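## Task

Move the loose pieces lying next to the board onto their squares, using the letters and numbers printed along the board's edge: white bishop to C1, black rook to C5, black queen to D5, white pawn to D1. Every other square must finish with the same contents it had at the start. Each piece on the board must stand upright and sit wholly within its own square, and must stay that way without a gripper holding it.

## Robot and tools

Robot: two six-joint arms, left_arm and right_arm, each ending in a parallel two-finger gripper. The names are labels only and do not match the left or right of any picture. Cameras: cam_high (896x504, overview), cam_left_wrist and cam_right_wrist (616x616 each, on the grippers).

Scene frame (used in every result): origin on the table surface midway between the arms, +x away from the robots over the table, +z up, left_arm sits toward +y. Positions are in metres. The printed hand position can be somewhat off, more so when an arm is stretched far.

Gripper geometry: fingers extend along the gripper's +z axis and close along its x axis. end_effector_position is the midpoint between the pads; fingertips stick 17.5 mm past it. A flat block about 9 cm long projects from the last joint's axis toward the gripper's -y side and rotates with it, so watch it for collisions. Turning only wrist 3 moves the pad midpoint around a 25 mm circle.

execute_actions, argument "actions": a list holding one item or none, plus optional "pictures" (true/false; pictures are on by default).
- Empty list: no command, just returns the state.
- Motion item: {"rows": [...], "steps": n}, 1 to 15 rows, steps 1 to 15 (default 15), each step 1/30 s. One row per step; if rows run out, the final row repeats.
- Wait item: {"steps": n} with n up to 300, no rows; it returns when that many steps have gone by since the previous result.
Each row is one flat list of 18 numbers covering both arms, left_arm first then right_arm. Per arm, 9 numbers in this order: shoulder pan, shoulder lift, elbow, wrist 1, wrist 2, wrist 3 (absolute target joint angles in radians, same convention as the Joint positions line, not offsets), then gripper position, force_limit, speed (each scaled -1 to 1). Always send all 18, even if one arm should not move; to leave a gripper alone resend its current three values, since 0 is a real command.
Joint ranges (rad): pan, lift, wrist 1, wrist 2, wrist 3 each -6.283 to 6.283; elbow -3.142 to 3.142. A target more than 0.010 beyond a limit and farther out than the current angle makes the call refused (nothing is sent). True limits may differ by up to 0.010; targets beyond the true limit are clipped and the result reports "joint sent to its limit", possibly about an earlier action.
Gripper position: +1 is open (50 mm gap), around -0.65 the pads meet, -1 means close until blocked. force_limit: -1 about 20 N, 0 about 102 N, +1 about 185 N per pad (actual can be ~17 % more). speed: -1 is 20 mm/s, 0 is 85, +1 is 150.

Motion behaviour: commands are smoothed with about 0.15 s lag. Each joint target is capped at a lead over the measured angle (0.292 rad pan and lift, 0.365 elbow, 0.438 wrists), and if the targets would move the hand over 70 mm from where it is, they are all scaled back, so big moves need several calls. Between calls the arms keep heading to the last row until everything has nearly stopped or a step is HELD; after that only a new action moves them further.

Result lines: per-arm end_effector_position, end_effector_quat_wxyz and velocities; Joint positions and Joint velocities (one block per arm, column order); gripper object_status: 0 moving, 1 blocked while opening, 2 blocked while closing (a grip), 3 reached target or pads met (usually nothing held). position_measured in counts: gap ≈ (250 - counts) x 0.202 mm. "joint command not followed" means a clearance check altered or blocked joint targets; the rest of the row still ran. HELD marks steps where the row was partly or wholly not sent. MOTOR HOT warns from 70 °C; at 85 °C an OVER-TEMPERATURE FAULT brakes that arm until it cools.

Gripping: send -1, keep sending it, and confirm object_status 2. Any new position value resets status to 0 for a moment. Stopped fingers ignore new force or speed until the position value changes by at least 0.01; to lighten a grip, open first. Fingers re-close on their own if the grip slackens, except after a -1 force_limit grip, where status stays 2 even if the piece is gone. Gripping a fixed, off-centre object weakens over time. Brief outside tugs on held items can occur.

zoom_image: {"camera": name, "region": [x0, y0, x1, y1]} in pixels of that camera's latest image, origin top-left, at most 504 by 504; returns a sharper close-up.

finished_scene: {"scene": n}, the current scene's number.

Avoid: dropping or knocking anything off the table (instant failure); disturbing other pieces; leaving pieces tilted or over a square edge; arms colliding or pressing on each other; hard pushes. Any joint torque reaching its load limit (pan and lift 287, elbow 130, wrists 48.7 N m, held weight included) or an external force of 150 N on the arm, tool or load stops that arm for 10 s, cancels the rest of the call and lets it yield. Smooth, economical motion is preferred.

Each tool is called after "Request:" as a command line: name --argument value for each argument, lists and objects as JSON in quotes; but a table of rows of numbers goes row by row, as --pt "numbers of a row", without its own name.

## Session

Request:
execute_actions --actions '[]'

Scene clock: 0.00 s of 5200.00 s.
left_arm: end_effector_position=(+0.6649, +0.5103, +0.3062) position_measured=3 object_status=3 end_effector_quat_wxyz=(-0.418, -0.438, +0.774, +0.186) end_effector_velocity=(-0.000, -0.000, -0.000) end_effector_angular_velocity=(+0.000, +0.001, -0.001) | right_arm: end_effector_position=(+0.3117, -0.5538, +0.1945) position_measured=3 object_status=3 end_effector_quat_wxyz=(-0.227, +0.347, +0.814, -0.407) end_effector_velocity=(+0.000, -0.000, +0.000) end_effector_angular_velocity=(-0.001, -0.001, -0.001)
Joint positions: left_arm=[ 2.593 -1.136  1.429 -0.962 -1.924 -2.772] | right_arm=[ 2.911 -1.715  2.446 -1.552 -2.257 -0.703]
Joint velocities: left_arm=[-0.     0.     0.     0.001  0.     0.001] | right_arm=[ 0.     0.    -0.001  0.    -0.     0.001]

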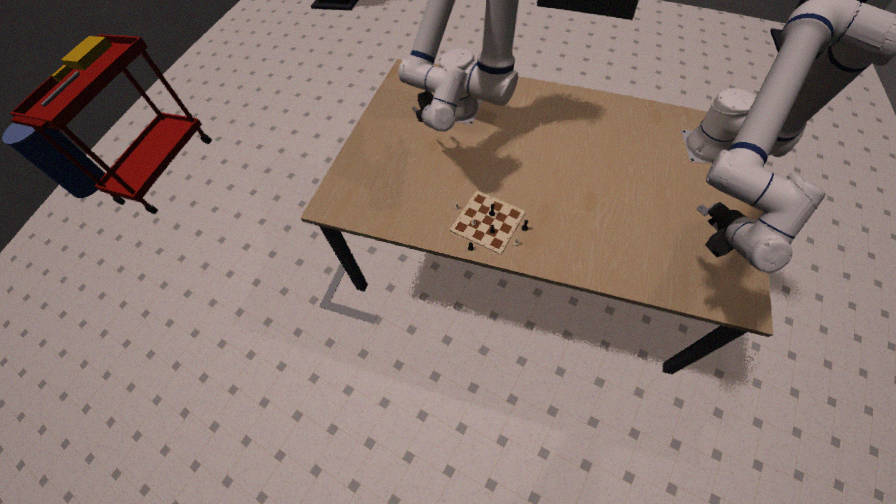

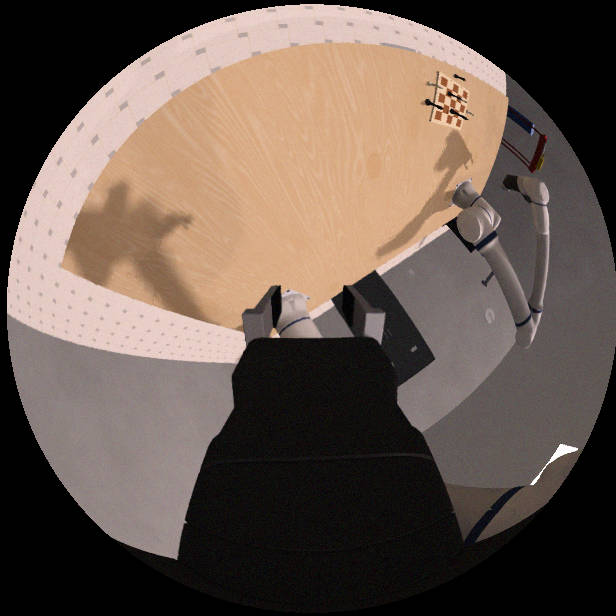

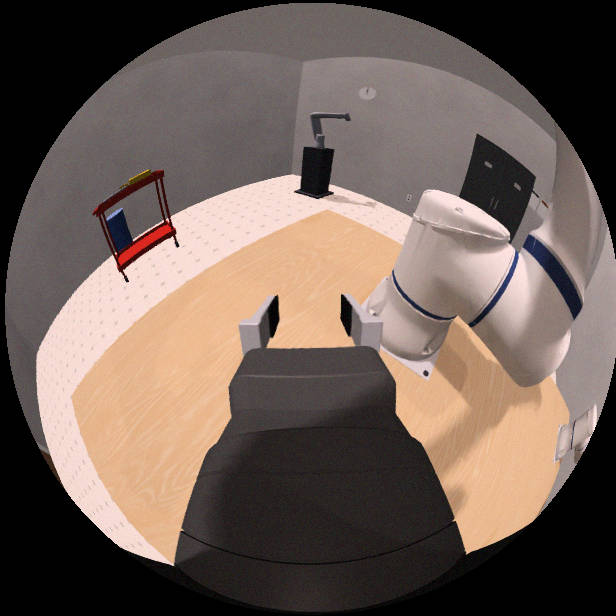

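Request:
execute_actions --actions '[{"rows":[[2.593,-1.136,1.429,-0.962,-1.924,-2.772,1,0,0,3.32,-1.28,1.79,-2.081,-1.571,0.18,0.5,-0.3,0]]}]' --pictures false

Request:
execute_actions --actions '[{"steps":45}]'

Request:
zoom_image --camera "cam_right_wrist" --region '[210,120,420,320]'

Scene clock: 3.47 s of 5200.00 s.
left_arm: end_effector_position=(+0.6649, +0.5102, +0.3063) position_measured=3 object_status=3 end_effector_quat_wxyz=(-0.418, -0.438, +0.774, +0.186) end_effector_velocity=(-0.001, +0.000, -0.001) end_effector_angular_velocity=(+0.001, +0.002, +0.000) | right_arm: end_effector_position=(+0.4598, -0.4718, +0.1720) position_measured=78 object_status=3 end_effector_quat_wxyz=(-0.105, +0.466, +0.820, -0.315) end_effector_velocity=(+0.289, +0.214, -0.042) end_effector_angular_velocity=(+0.148, -0.627, -0.272)
Joint positions: left_arm=[ 2.593 -1.136  1.429 -0.962 -1.924 -2.772] | right_arm=[ 3.055 -1.571  2.265 -1.757 -2.04  -0.487]
Joint velocities: left_arm=[-0.     0.     0.001  0.001  0.    -0.001] | right_arm=[ 0.284  0.295 -0.366 -0.344  0.439  0.439]
Steps of this call (steps 1 to 89: nothing new was sent; steps 90 to 104: all 15 steps of this action). Readings (joint positions | what the end effector reports):
90: left_arm=[2.593 -1.136 1.429 -0.962 -1.924 -2.772] | right_arm=[2.911 -1.715 2.445 -1.552 -2.257 -0.703] | left_arm position_measured=3 object_status=3 | right_arm position_measured=6 object_status=0
91: left_arm=[2.593 -1.136 1.429 -0.962 -1.924 -2.772] | right_arm=[2.920 -1.705 2.435 -1.566 -2.242 -0.688] | left_arm position_measured=3 object_status=3 | right_arm position_measured=20 object_status=0
93: left_arm=[2.593 -1.136 1.429 -0.962 -1.924 -2.772] | right_arm=[2.943 -1.682 2.404 -1.601 -2.208 -0.654] | left_arm position_measured=3 object_status=3 | right_arm position_measured=48 object_status=0
97: left_arm=[2.593 -1.136 1.429 -0.962 -1.924 -2.772] | right_arm=[2.985 -1.641 2.353 -1.664 -2.145 -0.592] | left_arm position_measured=3 object_status=3 | right_arm position_measured=78 object_status=0
104: the state above

Scene clock: 4.97 s of 5200.00 s.
left_arm: end_effector_position=(+0.6649, +0.5102, +0.3063) position_measured=3 object_status=3 end_effector_quat_wxyz=(-0.418, -0.438, +0.774, +0.186) end_effector_velocity=(-0.000, +0.001, +0.001) end_effector_angular_velocity=(+0.001, -0.000, +0.002) | right_arm: end_effector_position=(+0.7786, -0.1536, +0.2097) position_measured=78 object_status=3 end_effector_quat_wxyz=(+0.000, +0.702, +0.712, -0.002) end_effector_velocity=(+0.009, +0.015, +0.004) end_effector_angular_velocity=(+0.020, -0.016, -0.017)
Joint positions: left_arm=[ 2.593 -1.136  1.429 -0.962 -1.924 -2.772] | right_arm=[ 3.319 -1.281  1.792 -2.08  -1.573  0.177]
Joint velocities: left_arm=[ 0.001 -0.002  0.001  0.    -0.    -0.001] | right_arm=[ 0.009  0.009 -0.017 -0.011  0.016  0.026]
Steps of this call (steps 1 to 45: the robot went on to your last target). Readings (joint positions | what the end effector reports):
1: left_arm=[2.593 -1.136 1.429 -0.962 -1.924 -2.772] | right_arm=[3.064 -1.561 2.253 -1.768 -2.025 -0.472] | left_arm position_measured=3 object_status=3 | right_arm position_measured=78 object_status=3
2: left_arm=[2.593 -1.136 1.429 -0.962 -1.924 -2.772] | right_arm=[3.073 -1.551 2.240 -1.779 -2.010 -0.457] | left_arm position_measured=3 object_status=3 | right_arm position_measured=78 object_status=3
4: left_arm=[2.593 -1.136 1.429 -0.962 -1.924 -2.772] | right_arm=[3.091 -1.532 2.215 -1.801 -1.980 -0.426] | left_arm position_measured=3 object_status=3 | right_arm position_measured=78 object_status=3
8: left_arm=[2.593 -1.136 1.429 -0.962 -1.924 -2.772] | right_arm=[3.123 -1.496 2.163 -1.840 -1.923 -0.364] | left_arm position_measured=3 object_status=3 | right_arm position_measured=78 object_status=3
45: the state above

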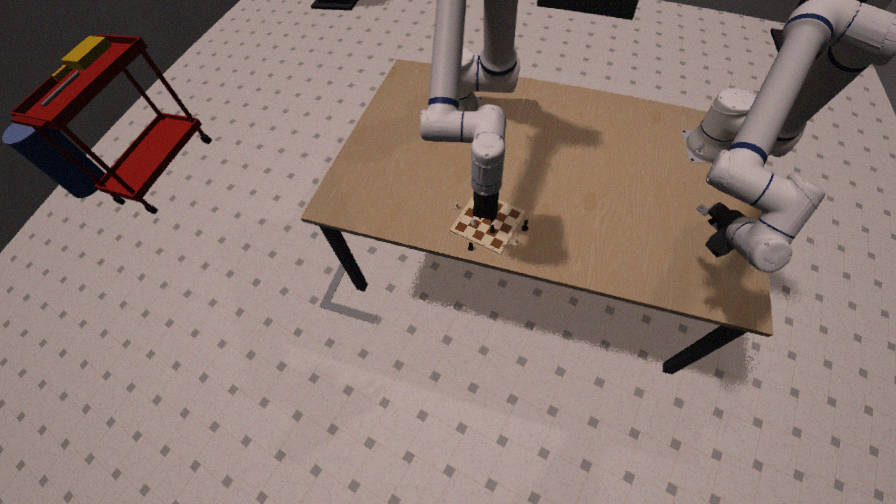

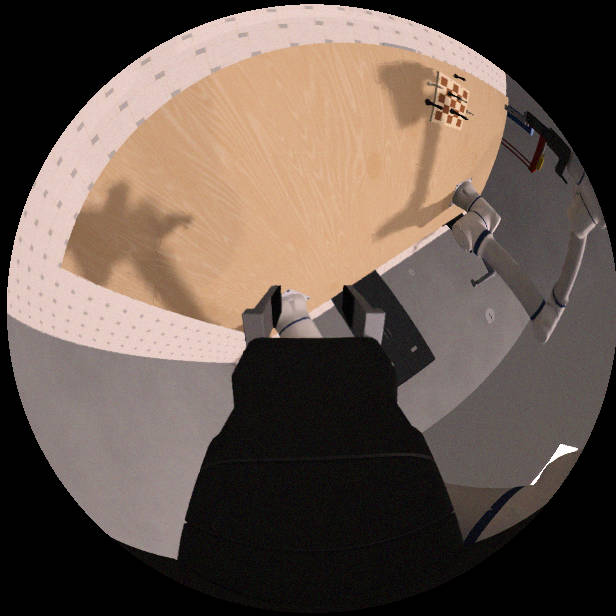

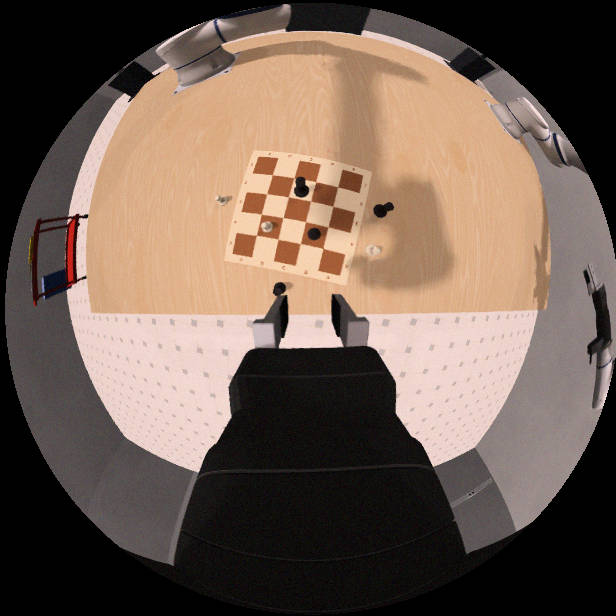

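Region (210, 120, 420, 320) of cam_right_wrist's 616x616 image, scaled by 2.400, with more detail than that image has; it fills the top 480 rows of this view, and the rest is white.

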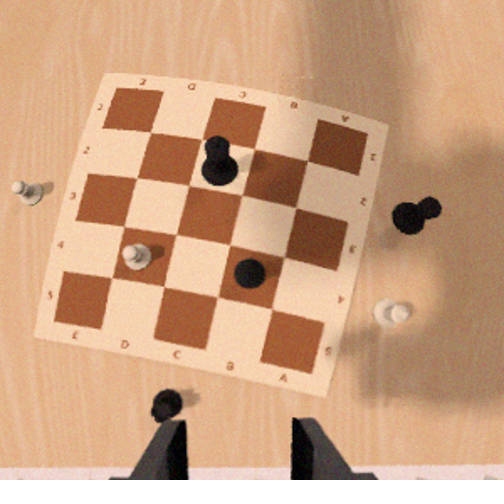

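Request:
execute_actions --actions '[{"rows":[[2.593,-1.136,1.429,-0.962,-1.924,-2.772,1,0,0,3.0895,-1.4896,2.224,-2.305,-1.571,-0.051,0.5,-0.3,0]]}]' --pictures false

Request:
execute_actions --actions '[{"steps":25}]'

Scene clock: 11.00 s of 5200.00 s.
left_arm: end_effector_position=(+0.6649, +0.5102, +0.3063) position_measured=3 object_status=3 end_effector_quat_wxyz=(-0.418, -0.438, +0.774, +0.186) end_effector_velocity=(+0.000, +0.000, -0.001) end_effector_angular_velocity=(+0.001, +0.002, +0.000) | right_arm: end_effector_position=(+0.6853, -0.2819, +0.1563) position_measured=78 object_status=3 end_effector_quat_wxyz=(+0.002, +0.703, +0.712, +0.002) end_effector_velocity=(-0.254, -0.231, -0.134) end_effector_angular_velocity=(-0.003, +0.023, -0.001)
Joint positions: left_arm=[ 2.593 -1.136  1.429 -0.962 -1.924 -2.772] | right_arm=[ 3.155 -1.43   2.095 -2.241 -1.571  0.015]
Joint velocities: left_arm=[ 0.     0.002 -0.     0.001  0.    -0.   ] | right_arm=[-0.342 -0.311  0.665 -0.33  -0.001 -0.34 ]
Steps of this call (steps 1 to 15: the robot went on to your last target; steps 16 to 90: nothing new was sent; then 2.53 s passed at rest; steps 91 to 105: all 15 steps of this action). Readings (joint positions | what the end effector reports):
91: left_arm=[2.593 -1.136 1.429 -0.962 -1.924 -2.772] | right_arm=[3.320 -1.280 1.790 -2.081 -1.571 0.180] | left_arm position_measured=3 object_status=3 | right_arm position_measured=78 object_status=3
92: left_arm=[2.593 -1.136 1.429 -0.962 -1.924 -2.772] | right_arm=[3.312 -1.287 1.803 -2.090 -1.571 0.172] | left_arm position_measured=3 object_status=3 | right_arm position_measured=78 object_status=3
94: left_arm=[2.593 -1.136 1.429 -0.962 -1.924 -2.772] | right_arm=[3.283 -1.314 1.850 -2.117 -1.571 0.143] | left_arm position_measured=3 object_status=3 | right_arm position_measured=78 object_status=3
98: left_arm=[2.593 -1.136 1.429 -0.962 -1.924 -2.772] | right_arm=[3.236 -1.356 1.939 -2.163 -1.571 0.096] | left_arm position_measured=3 object_status=3 | right_arm position_measured=78 object_status=3
105: the state above

Scene clock: 11.83 s of 5200.00 s.
left_arm: end_effector_position=(+0.6649, +0.5102, +0.3063) position_measured=3 object_status=3 end_effector_quat_wxyz=(-0.418, -0.438, +0.774, +0.186) end_effector_velocity=(+0.000, -0.000, +0.001) end_effector_angular_velocity=(+0.000, -0.001, -0.001) | right_arm: end_effector_position=(+0.6337, -0.3226, +0.1300) position_measured=78 object_status=3 end_effector_quat_wxyz=(+0.000, +0.703, +0.712, -0.000) end_effector_velocity=(-0.001, -0.000, -0.000) end_effector_angular_velocity=(+0.000, -0.000, +0.000)
Joint positions: left_arm=[ 2.593 -1.136  1.429 -0.962 -1.924 -2.772] | right_arm=[ 3.09  -1.489  2.224 -2.305 -1.571 -0.051]
Joint velocities: left_arm=[-0.001  0.    -0.001  0.     0.    -0.   ] | right_arm=[-0.001 -0.002  0.002 -0.001  0.    -0.001]
Steps of this call (steps 1 to 25: the robot went on to your last target). Readings (joint positions | what the end effector reports):
1: left_arm=[2.593 -1.136 1.429 -0.962 -1.924 -2.772] | right_arm=[3.144 -1.440 2.118 -2.252 -1.571 0.003] | left_arm position_measured=3 object_status=3 | right_arm position_measured=78 object_status=3
2: left_arm=[2.593 -1.136 1.429 -0.962 -1.924 -2.772] | right_arm=[3.132 -1.451 2.140 -2.263 -1.571 -0.008] | left_arm position_measured=3 object_status=3 | right_arm position_measured=78 object_status=3
4: left_arm=[2.593 -1.136 1.429 -0.962 -1.924 -2.772] | right_arm=[3.115 -1.466 2.175 -2.280 -1.571 -0.025] | left_arm position_measured=3 object_status=3 | right_arm position_measured=78 object_status=3
8: left_arm=[2.593 -1.136 1.429 -0.962 -1.924 -2.772] | right_arm=[3.099 -1.481 2.206 -2.296 -1.571 -0.042] | left_arm position_measured=3 object_status=3 | right_arm position_measured=78 object_status=3
25: the state above

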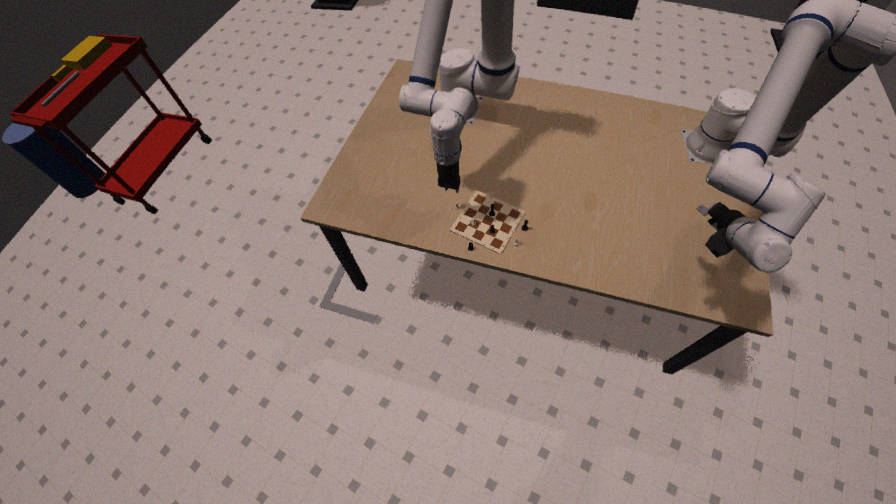

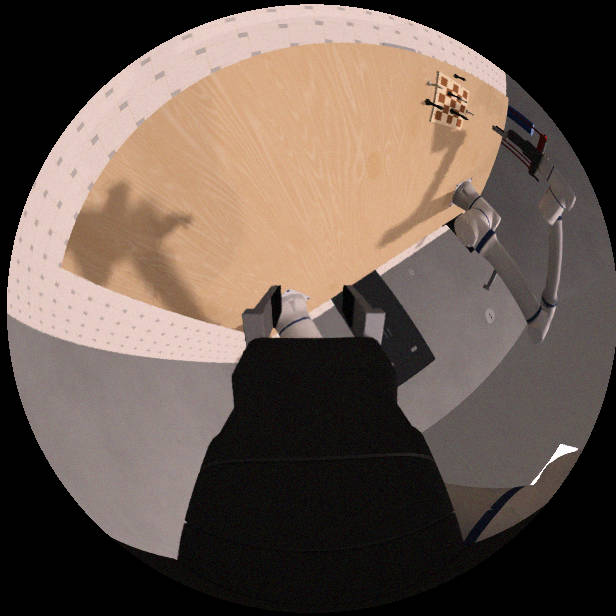

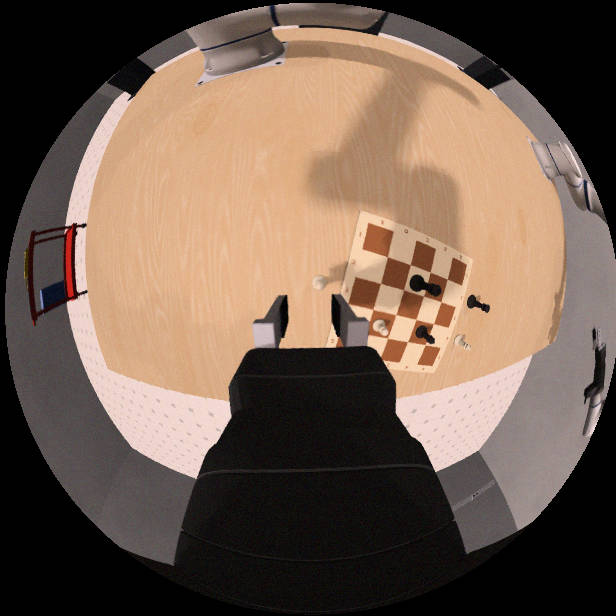

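Request:
execute_actions --actions '[{"rows":[[2.593,-1.136,1.429,-0.962,-1.924,-2.772,1,0,0,3.109,-1.4896,2.224,-2.305,-1.571,-0.031,0.5,-0.3,0]],"steps":8}]' --pictures false

Request:
execute_actions --actions '[{"rows":[[2.593,-1.136,1.429,-0.962,-1.924,-2.772,1,0,0,3.109,-1.3262,2.291,-2.536,-1.571,-0.031,0.5,-0.3,0]]}]'

Scene clock: 14.40 s of 5200.00 s.
left_arm: end_effector_position=(+0.6649, +0.5102, +0.3063) position_measured=3 object_status=3 end_effector_quat_wxyz=(-0.418, -0.438, +0.774, +0.186) end_effector_velocity=(-0.001, -0.001, +0.000) end_effector_angular_velocity=(-0.001, -0.001, -0.002) | right_arm: end_effector_position=(+0.6310, -0.3131, +0.1300) position_measured=78 object_status=3 end_effector_quat_wxyz=(+0.000, +0.703, +0.711, -0.000) end_effector_velocity=(-0.004, +0.016, -0.000) end_effector_angular_velocity=(-0.000, +0.001, -0.000)
Joint positions: left_arm=[ 2.593 -1.136  1.429 -0.962 -1.924 -2.772] | right_arm=[ 3.106 -1.49   2.224 -2.305 -1.571 -0.035]
Joint velocities: left_arm=[-0.002 -0.001  0.001 -0.     0.     0.001] | right_arm=[ 0.026  0.001 -0.     0.    -0.     0.026]
Steps of this call (steps 1 to 15: the robot went on to your last target; steps 16 to 69: nothing new was sent; steps 70 to 77: all 8 steps of this action). Readings (joint positions | what the end effector reports):
70: left_arm=[2.593 -1.136 1.429 -0.962 -1.924 -2.772] | right_arm=[3.090 -1.490 2.224 -2.305 -1.571 -0.051] | left_arm position_measured=3 object_status=3 | right_arm position_measured=78 object_status=3
71: left_arm=[2.593 -1.136 1.429 -0.962 -1.924 -2.772] | right_arm=[3.092 -1.490 2.224 -2.305 -1.571 -0.048] | left_arm position_measured=3 object_status=3 | right_arm position_measured=78 object_status=3
73: left_arm=[2.593 -1.136 1.429 -0.962 -1.924 -2.772] | right_arm=[3.099 -1.490 2.224 -2.305 -1.571 -0.041] | left_arm position_measured=3 object_status=3 | right_arm position_measured=78 object_status=3
77: the state above

Scene clock: 14.90 s of 5200.00 s.
left_arm: end_effector_position=(+0.6649, +0.5102, +0.3063) position_measured=3 object_status=3 end_effector_quat_wxyz=(-0.418, -0.438, +0.774, +0.186) end_effector_velocity=(-0.000, +0.000, -0.001) end_effector_angular_velocity=(+0.001, +0.001, +0.001) | right_arm: end_effector_position=(+0.6316, -0.3111, +0.0314) position_measured=78 object_status=3 end_effector_quat_wxyz=(+0.000, +0.703, +0.711, +0.000) end_effector_velocity=(-0.003, +0.000, -0.032) end_effector_angular_velocity=(-0.000, -0.001, -0.001)
Joint positions: left_arm=[ 2.593 -1.136  1.429 -0.962 -1.924 -2.772] | right_arm=[ 3.109 -1.333  2.288 -2.526 -1.571 -0.031]
Joint velocities: left_arm=[ 0.     0.     0.001 -0.001 -0.    -0.001] | right_arm=[ 0.001  0.053  0.022 -0.076 -0.     0.001]
Steps of this call (steps 1 to 15: all 15 steps of this action). Readings (joint positions | what the end effector reports):
1: left_arm=[2.593 -1.136 1.429 -0.962 -1.924 -2.772] | right_arm=[3.106 -1.489 2.224 -2.305 -1.571 -0.034] | left_arm position_measured=3 object_status=3 | right_arm position_measured=78 object_status=3
2: left_arm=[2.593 -1.136 1.429 -0.962 -1.924 -2.772] | right_arm=[3.107 -1.480 2.227 -2.321 -1.571 -0.033] | left_arm position_measured=3 object_status=3 | right_arm position_measured=78 object_status=3
4: left_arm=[2.593 -1.136 1.429 -0.962 -1.924 -2.772] | right_arm=[3.107 -1.437 2.246 -2.378 -1.571 -0.033] | left_arm position_measured=3 object_status=3 | right_arm position_measured=78 object_status=3
8: left_arm=[2.593 -1.136 1.429 -0.962 -1.924 -2.772] | right_arm=[3.108 -1.369 2.274 -2.475 -1.571 -0.032] | left_arm position_measured=3 object_status=3 | right_arm position_measured=78 object_status=3
15: the state above

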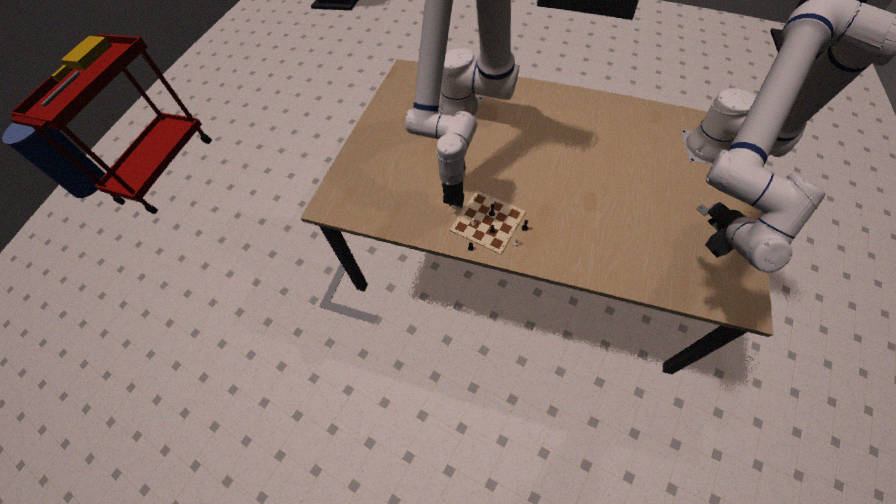

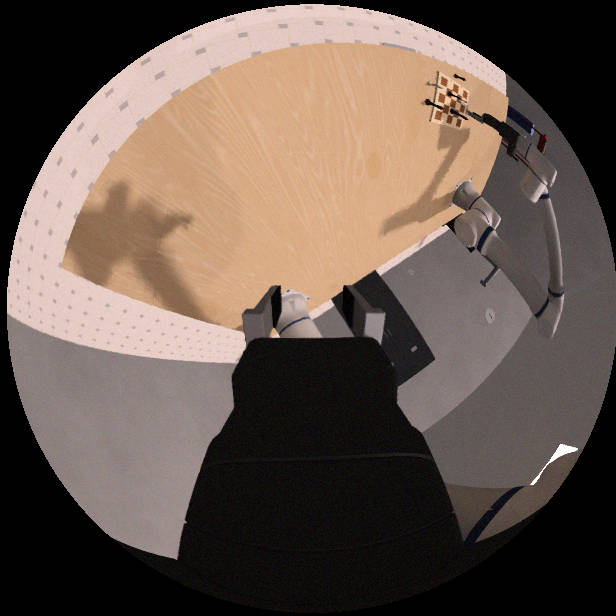

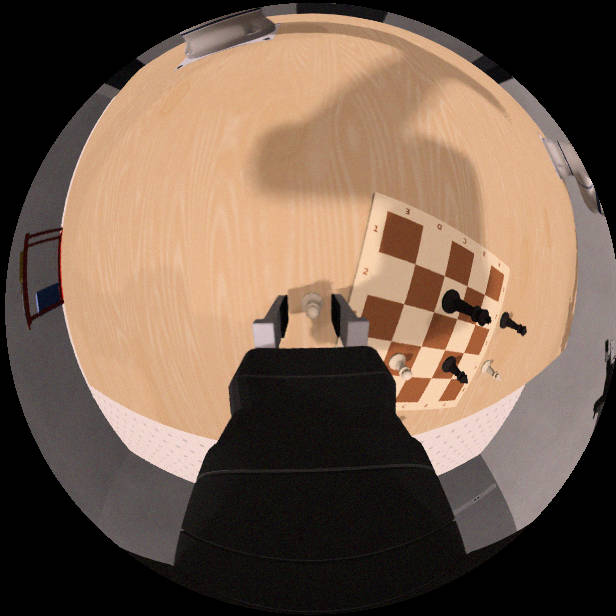

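Request:
execute_actions --actions '[{"rows":[[2.593,-1.136,1.429,-0.962,-1.924,-2.772,1,0,0,3.1135,-1.3262,2.291,-2.536,-1.571,-0.027,-1,-0.3,0]]}]' --pictures false

Request:
execute_actions --actions '[{"rows":[[2.593,-1.136,1.429,-0.962,-1.924,-2.772,1,0,0,3.1135,-1.4896,2.224,-2.305,-1.571,-0.027,-1,-0.3,0]]}]' --pictures false

Request:
execute_actions --actions '[{"rows":[[2.593,-1.136,1.429,-0.962,-1.924,-2.772,1,0,0,3.327,-1.5095,2.246,-2.3075,-1.571,0.187,-1,-0.3,0]]}]' --pictures false

Request:
execute_actions --actions '[{"steps":12}]'

Scene clock: 19.80 s of 5200.00 s.
left_arm: end_effector_position=(+0.6649, +0.5102, +0.3063) position_measured=3 object_status=3 end_effector_quat_wxyz=(-0.418, -0.438, +0.774, +0.186) end_effector_velocity=(-0.000, +0.001, -0.000) end_effector_angular_velocity=(+0.002, +0.001, +0.002) | right_arm: end_effector_position=(+0.6304, -0.3085, +0.0271) position_measured=207 object_status=0 end_effector_quat_wxyz=(+0.000, +0.703, +0.712, +0.000) end_effector_velocity=(-0.000, +0.000, +0.000) end_effector_angular_velocity=(-0.001, -0.000, +0.001)
Joint positions: left_arm=[ 2.593 -1.136  1.429 -0.962 -1.924 -2.772] | right_arm=[ 3.113 -1.326  2.291 -2.536 -1.571 -0.027]
Joint velocities: left_arm=[ 0.001  0.     0.001  0.    -0.    -0.002] | right_arm=[ 0.001 -0.001  0.    -0.    -0.001 -0.   ]
Steps of this call (steps 1 to 15: the robot went on to your last target; steps 16 to 90: nothing new was sent; then 1.40 s passed at rest; steps 91 to 105: all 15 steps of this action). Readings (joint positions | what the end effector reports):
91: left_arm=[2.593 -1.136 1.429 -0.962 -1.924 -2.772] | right_arm=[3.109 -1.326 2.291 -2.536 -1.571 -0.031] | left_arm position_measured=3 object_status=3 | right_arm position_measured=81 object_status=0
92: left_arm=[2.593 -1.136 1.429 -0.962 -1.924 -2.772] | right_arm=[3.110 -1.326 2.291 -2.536 -1.571 -0.030] | left_arm position_measured=3 object_status=3 | right_arm position_measured=95 object_status=0
94: left_arm=[2.593 -1.136 1.429 -0.962 -1.924 -2.772] | right_arm=[3.111 -1.326 2.291 -2.536 -1.571 -0.029] | left_arm position_measured=3 object_status=3 | right_arm position_measured=123 object_status=0
98: left_arm=[2.593 -1.136 1.429 -0.962 -1.924 -2.772] | right_arm=[3.113 -1.326 2.291 -2.536 -1.571 -0.028] | left_arm position_measured=3 object_status=3 | right_arm position_measured=180 object_status=0
105: the state above

Scene clock: 20.30 s of 5200.00 s.
left_arm: end_effector_position=(+0.6649, +0.5102, +0.3063) position_measured=3 object_status=3 end_effector_quat_wxyz=(-0.418, -0.438, +0.774, +0.186) end_effector_velocity=(-0.001, +0.000, +0.000) end_effector_angular_velocity=(-0.000, +0.000, +0.001) | right_arm: end_effector_position=(+0.6301, -0.3084, +0.1254) position_measured=207 object_status=2 end_effector_quat_wxyz=(-0.000, +0.703, +0.712, -0.000) end_effector_velocity=(-0.003, +0.000, +0.035) end_effector_angular_velocity=(-0.000, -0.001, -0.000)
Joint positions: left_arm=[ 2.593 -1.136  1.429 -0.962 -1.924 -2.772] | right_arm=[ 3.114 -1.483  2.227 -2.315 -1.571 -0.027]
Joint velocities: left_arm=[-0.    -0.001  0.002 -0.    -0.001 -0.   ] | right_arm=[ 0.    -0.054 -0.022  0.075 -0.     0.   ]
Steps of this call (steps 1 to 15: all 15 steps of this action). Readings (joint positions | what the end effector reports):
1: left_arm=[2.593 -1.136 1.429 -0.962 -1.924 -2.772] | right_arm=[3.113 -1.326 2.291 -2.536 -1.571 -0.027] | left_arm position_measured=3 object_status=3 | right_arm position_measured=207 object_status=0
2: left_arm=[2.593 -1.136 1.429 -0.962 -1.924 -2.772] | right_arm=[3.113 -1.336 2.288 -2.520 -1.571 -0.027] | left_arm position_measured=3 object_status=3 | right_arm position_measured=207 object_status=2
4: left_arm=[2.593 -1.136 1.429 -0.962 -1.924 -2.772] | right_arm=[3.113 -1.379 2.269 -2.462 -1.571 -0.027] | left_arm position_measured=3 object_status=3 | right_arm position_measured=207 object_status=2
8: left_arm=[2.593 -1.136 1.429 -0.962 -1.924 -2.772] | right_arm=[3.114 -1.447 2.241 -2.365 -1.571 -0.027] | left_arm position_measured=3 object_status=3 | right_arm position_measured=207 object_status=2
15: the state above

Scene clock: 20.80 s of 5200.00 s.
left_arm: end_effector_position=(+0.6649, +0.5102, +0.3063) position_measured=3 object_status=3 end_effector_quat_wxyz=(-0.418, -0.438, +0.774, +0.186) end_effector_velocity=(+0.000, -0.001, -0.000) end_effector_angular_velocity=(-0.000, +0.000, -0.001) | right_arm: end_effector_position=(+0.5725, -0.1960, +0.1298) position_measured=207 object_status=2 end_effector_quat_wxyz=(+0.000, +0.703, +0.711, +0.000) end_effector_velocity=(-0.036, +0.054, +0.000) end_effector_angular_velocity=(-0.001, +0.002, +0.000)
Joint positions: left_arm=[ 2.593 -1.136  1.429 -0.962 -1.924 -2.772] | right_arm=[ 3.313 -1.508  2.245 -2.308 -1.571  0.173]
Joint velocities: left_arm=[-0.001  0.001 -0.001  0.    -0.     0.   ] | right_arm=[ 0.104 -0.011  0.011  0.002 -0.001  0.104]
Steps of this call (steps 1 to 15: all 15 steps of this action). Readings (joint positions | what the end effector reports):
1: left_arm=[2.593 -1.136 1.429 -0.962 -1.924 -2.772] | right_arm=[3.114 -1.484 2.226 -2.313 -1.571 -0.027] | left_arm position_measured=3 object_status=3 | right_arm position_measured=207 object_status=2
2: left_arm=[2.593 -1.136 1.429 -0.962 -1.924 -2.772] | right_arm=[3.124 -1.486 2.226 -2.312 -1.571 -0.016] | left_arm position_measured=3 object_status=3 | right_arm position_measured=207 object_status=2
4: left_arm=[2.593 -1.136 1.429 -0.962 -1.924 -2.772] | right_arm=[3.166 -1.491 2.231 -2.311 -1.571 0.026] | left_arm position_measured=3 object_status=3 | right_arm position_measured=207 object_status=2
8: left_arm=[2.593 -1.136 1.429 -0.962 -1.924 -2.772] | right_arm=[3.244 -1.500 2.238 -2.309 -1.571 0.104] | left_arm position_measured=3 object_status=3 | right_arm position_measured=207 object_status=2
15: the state above

Scene clock: 21.20 s of 5200.00 s.
left_arm: end_effector_position=(+0.6649, +0.5102, +0.3063) position_measured=3 object_status=3 end_effector_quat_wxyz=(-0.418, -0.438, +0.774, +0.186) end_effector_velocity=(+0.000, -0.001, +0.000) end_effector_angular_velocity=(-0.001, -0.000, -0.002) | right_arm: end_effector_position=(+0.5680, -0.1892, +0.1300) position_measured=207 object_status=2 end_effector_quat_wxyz=(+0.000, +0.703, +0.711, +0.000) end_effector_velocity=(-0.002, +0.003, +0.000) end_effector_angular_velocity=(+0.001, -0.000, +0.001)
Joint positions: left_arm=[ 2.593 -1.136  1.429 -0.962 -1.924 -2.772] | right_arm=[ 3.326 -1.509  2.246 -2.308 -1.571  0.186]
Joint velocities: left_arm=[-0.001  0.    -0.001  0.001 -0.     0.001] | right_arm=[ 0.005 -0.001  0.001  0.     0.001  0.004]
Steps of this call (steps 1 to 12: the robot went on to your last target). Readings (joint positions | what the end effector reports):
1: left_arm=[2.593 -1.136 1.429 -0.962 -1.924 -2.772] | right_arm=[3.316 -1.508 2.245 -2.308 -1.571 0.176] | left_arm position_measured=3 object_status=3 | right_arm position_measured=207 object_status=2
2: left_arm=[2.593 -1.136 1.429 -0.962 -1.924 -2.772] | right_arm=[3.319 -1.509 2.245 -2.308 -1.571 0.179] | left_arm position_measured=3 object_status=3 | right_arm position_measured=207 object_status=2
4: left_arm=[2.593 -1.136 1.429 -0.962 -1.924 -2.772] | right_arm=[3.322 -1.509 2.246 -2.308 -1.571 0.182] | left_arm position_measured=3 object_status=3 | right_arm position_measured=207 object_status=2
8: left_arm=[2.593 -1.136 1.429 -0.962 -1.924 -2.772] | right_arm=[3.325 -1.509 2.246 -2.308 -1.571 0.185] | left_arm position_measured=3 object_status=3 | right_arm position_measured=207 object_status=2
12: the state above

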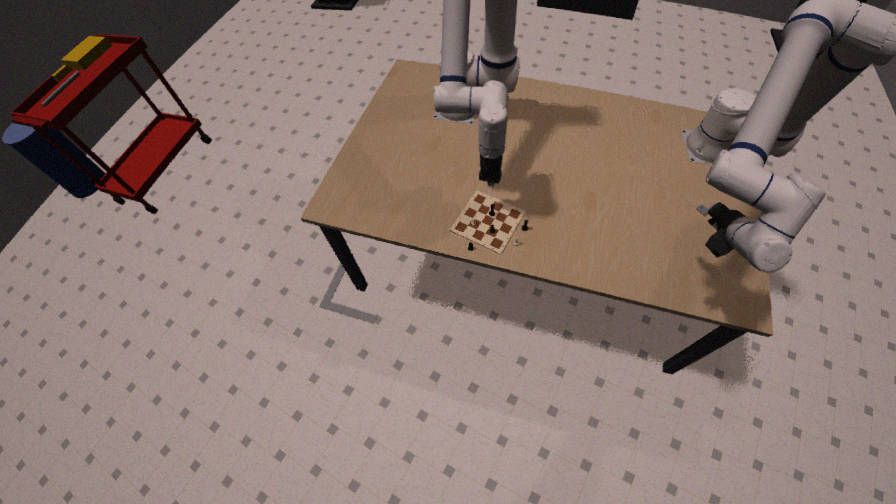

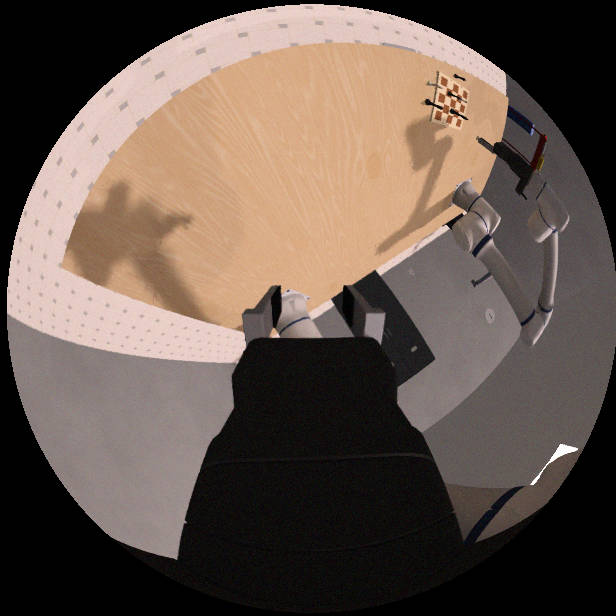

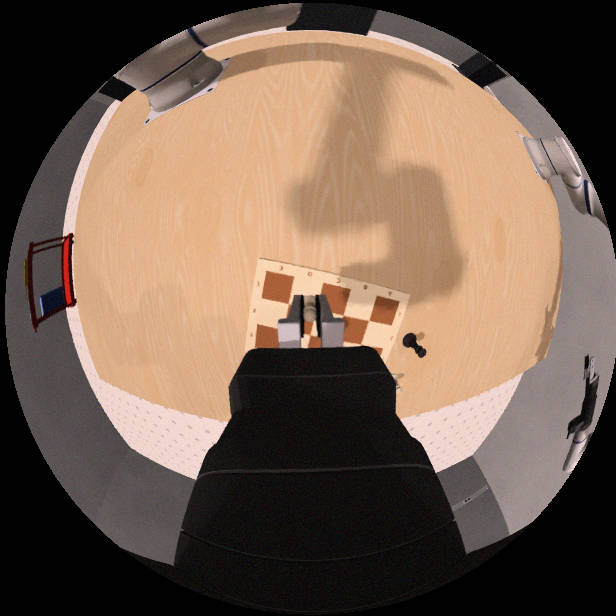

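Request:
execute_actions --actions '[{"rows":[[2.593,-1.136,1.429,-0.962,-1.924,-2.772,1,0,0,3.318,-1.352,2.289,-2.508,-1.571,0.178,-1,-0.3,0]]}]'

Request:
zoom_image --camera "cam_right_wrist" --region '[230,230,400,350]'

Scene clock: 25.67 s of 5200.00 s.
left_arm: end_effector_position=(+0.6649, +0.5102, +0.3063) position_measured=3 object_status=3 end_effector_quat_wxyz=(-0.418, -0.438, +0.774, +0.186) end_effector_velocity=(+0.000, -0.001, +0.002) end_effector_angular_velocity=(-0.001, -0.003, +0.000) | right_arm: end_effector_position=(+0.5810, -0.1914, +0.0435) position_measured=207 object_status=2 end_effector_quat_wxyz=(+0.000, +0.703, +0.711, +0.000) end_effector_velocity=(+0.002, -0.002, -0.026) end_effector_angular_velocity=(-0.000, -0.000, -0.000)
Joint positions: left_arm=[ 2.593 -1.136  1.429 -0.962 -1.924 -2.772] | right_arm=[ 3.318 -1.358  2.287 -2.5   -1.571  0.178]
Joint velocities: left_arm=[-0.001 -0.002 -0.001  0.    -0.001 -0.001] | right_arm=[-0.003  0.046  0.013 -0.059 -0.001 -0.003]
Steps of this call (steps 1 to 30: the robot went on to your last target; steps 31 to 100: nothing new was sent; then 0.63 s passed at rest; steps 101 to 115: all 15 steps of this action). Readings (joint positions | what the end effector reports):
101: left_arm=[2.593 -1.136 1.429 -0.962 -1.924 -2.772] | right_arm=[3.327 -1.509 2.246 -2.308 -1.571 0.187] | left_arm position_measured=3 object_status=3 | right_arm position_measured=207 object_status=2
102: left_arm=[2.593 -1.136 1.429 -0.962 -1.924 -2.772] | right_arm=[3.327 -1.500 2.248 -2.321 -1.571 0.187] | left_arm position_measured=3 object_status=3 | right_arm position_measured=207 object_status=2
104: left_arm=[2.593 -1.136 1.429 -0.962 -1.924 -2.772] | right_arm=[3.324 -1.454 2.262 -2.378 -1.571 0.184] | left_arm position_measured=3 object_status=3 | right_arm position_measured=207 object_status=2
108: left_arm=[2.593 -1.136 1.429 -0.962 -1.924 -2.772] | right_arm=[3.320 -1.389 2.279 -2.461 -1.571 0.180] | left_arm position_measured=3 object_status=3 | right_arm position_measured=207 object_status=2
115: the state above

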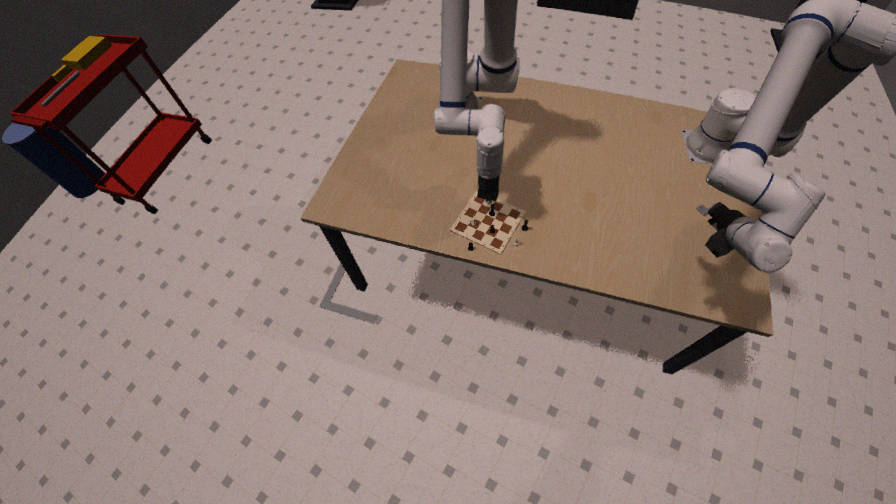

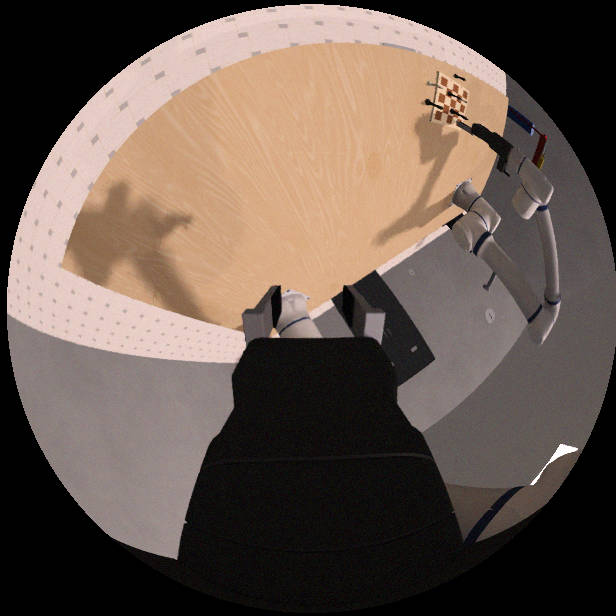

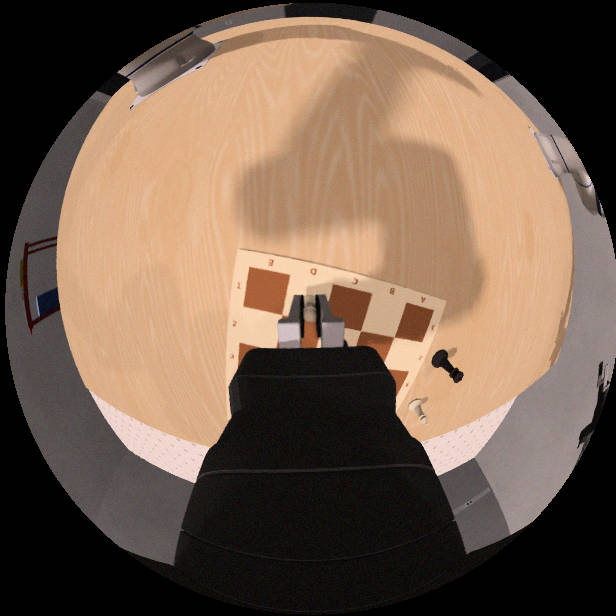

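Region (230, 230, 400, 350) of cam_right_wrist's 616x616 image, scaled by 2.965, with more detail than that image has; it fills the top 356 rows of this view, and the rest is white.

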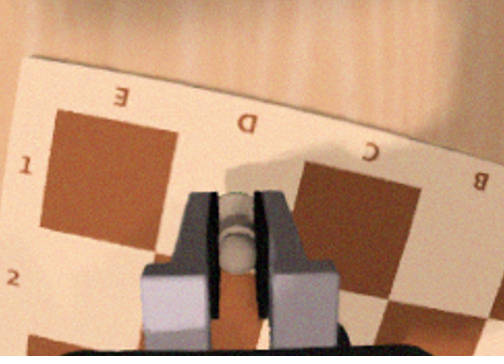

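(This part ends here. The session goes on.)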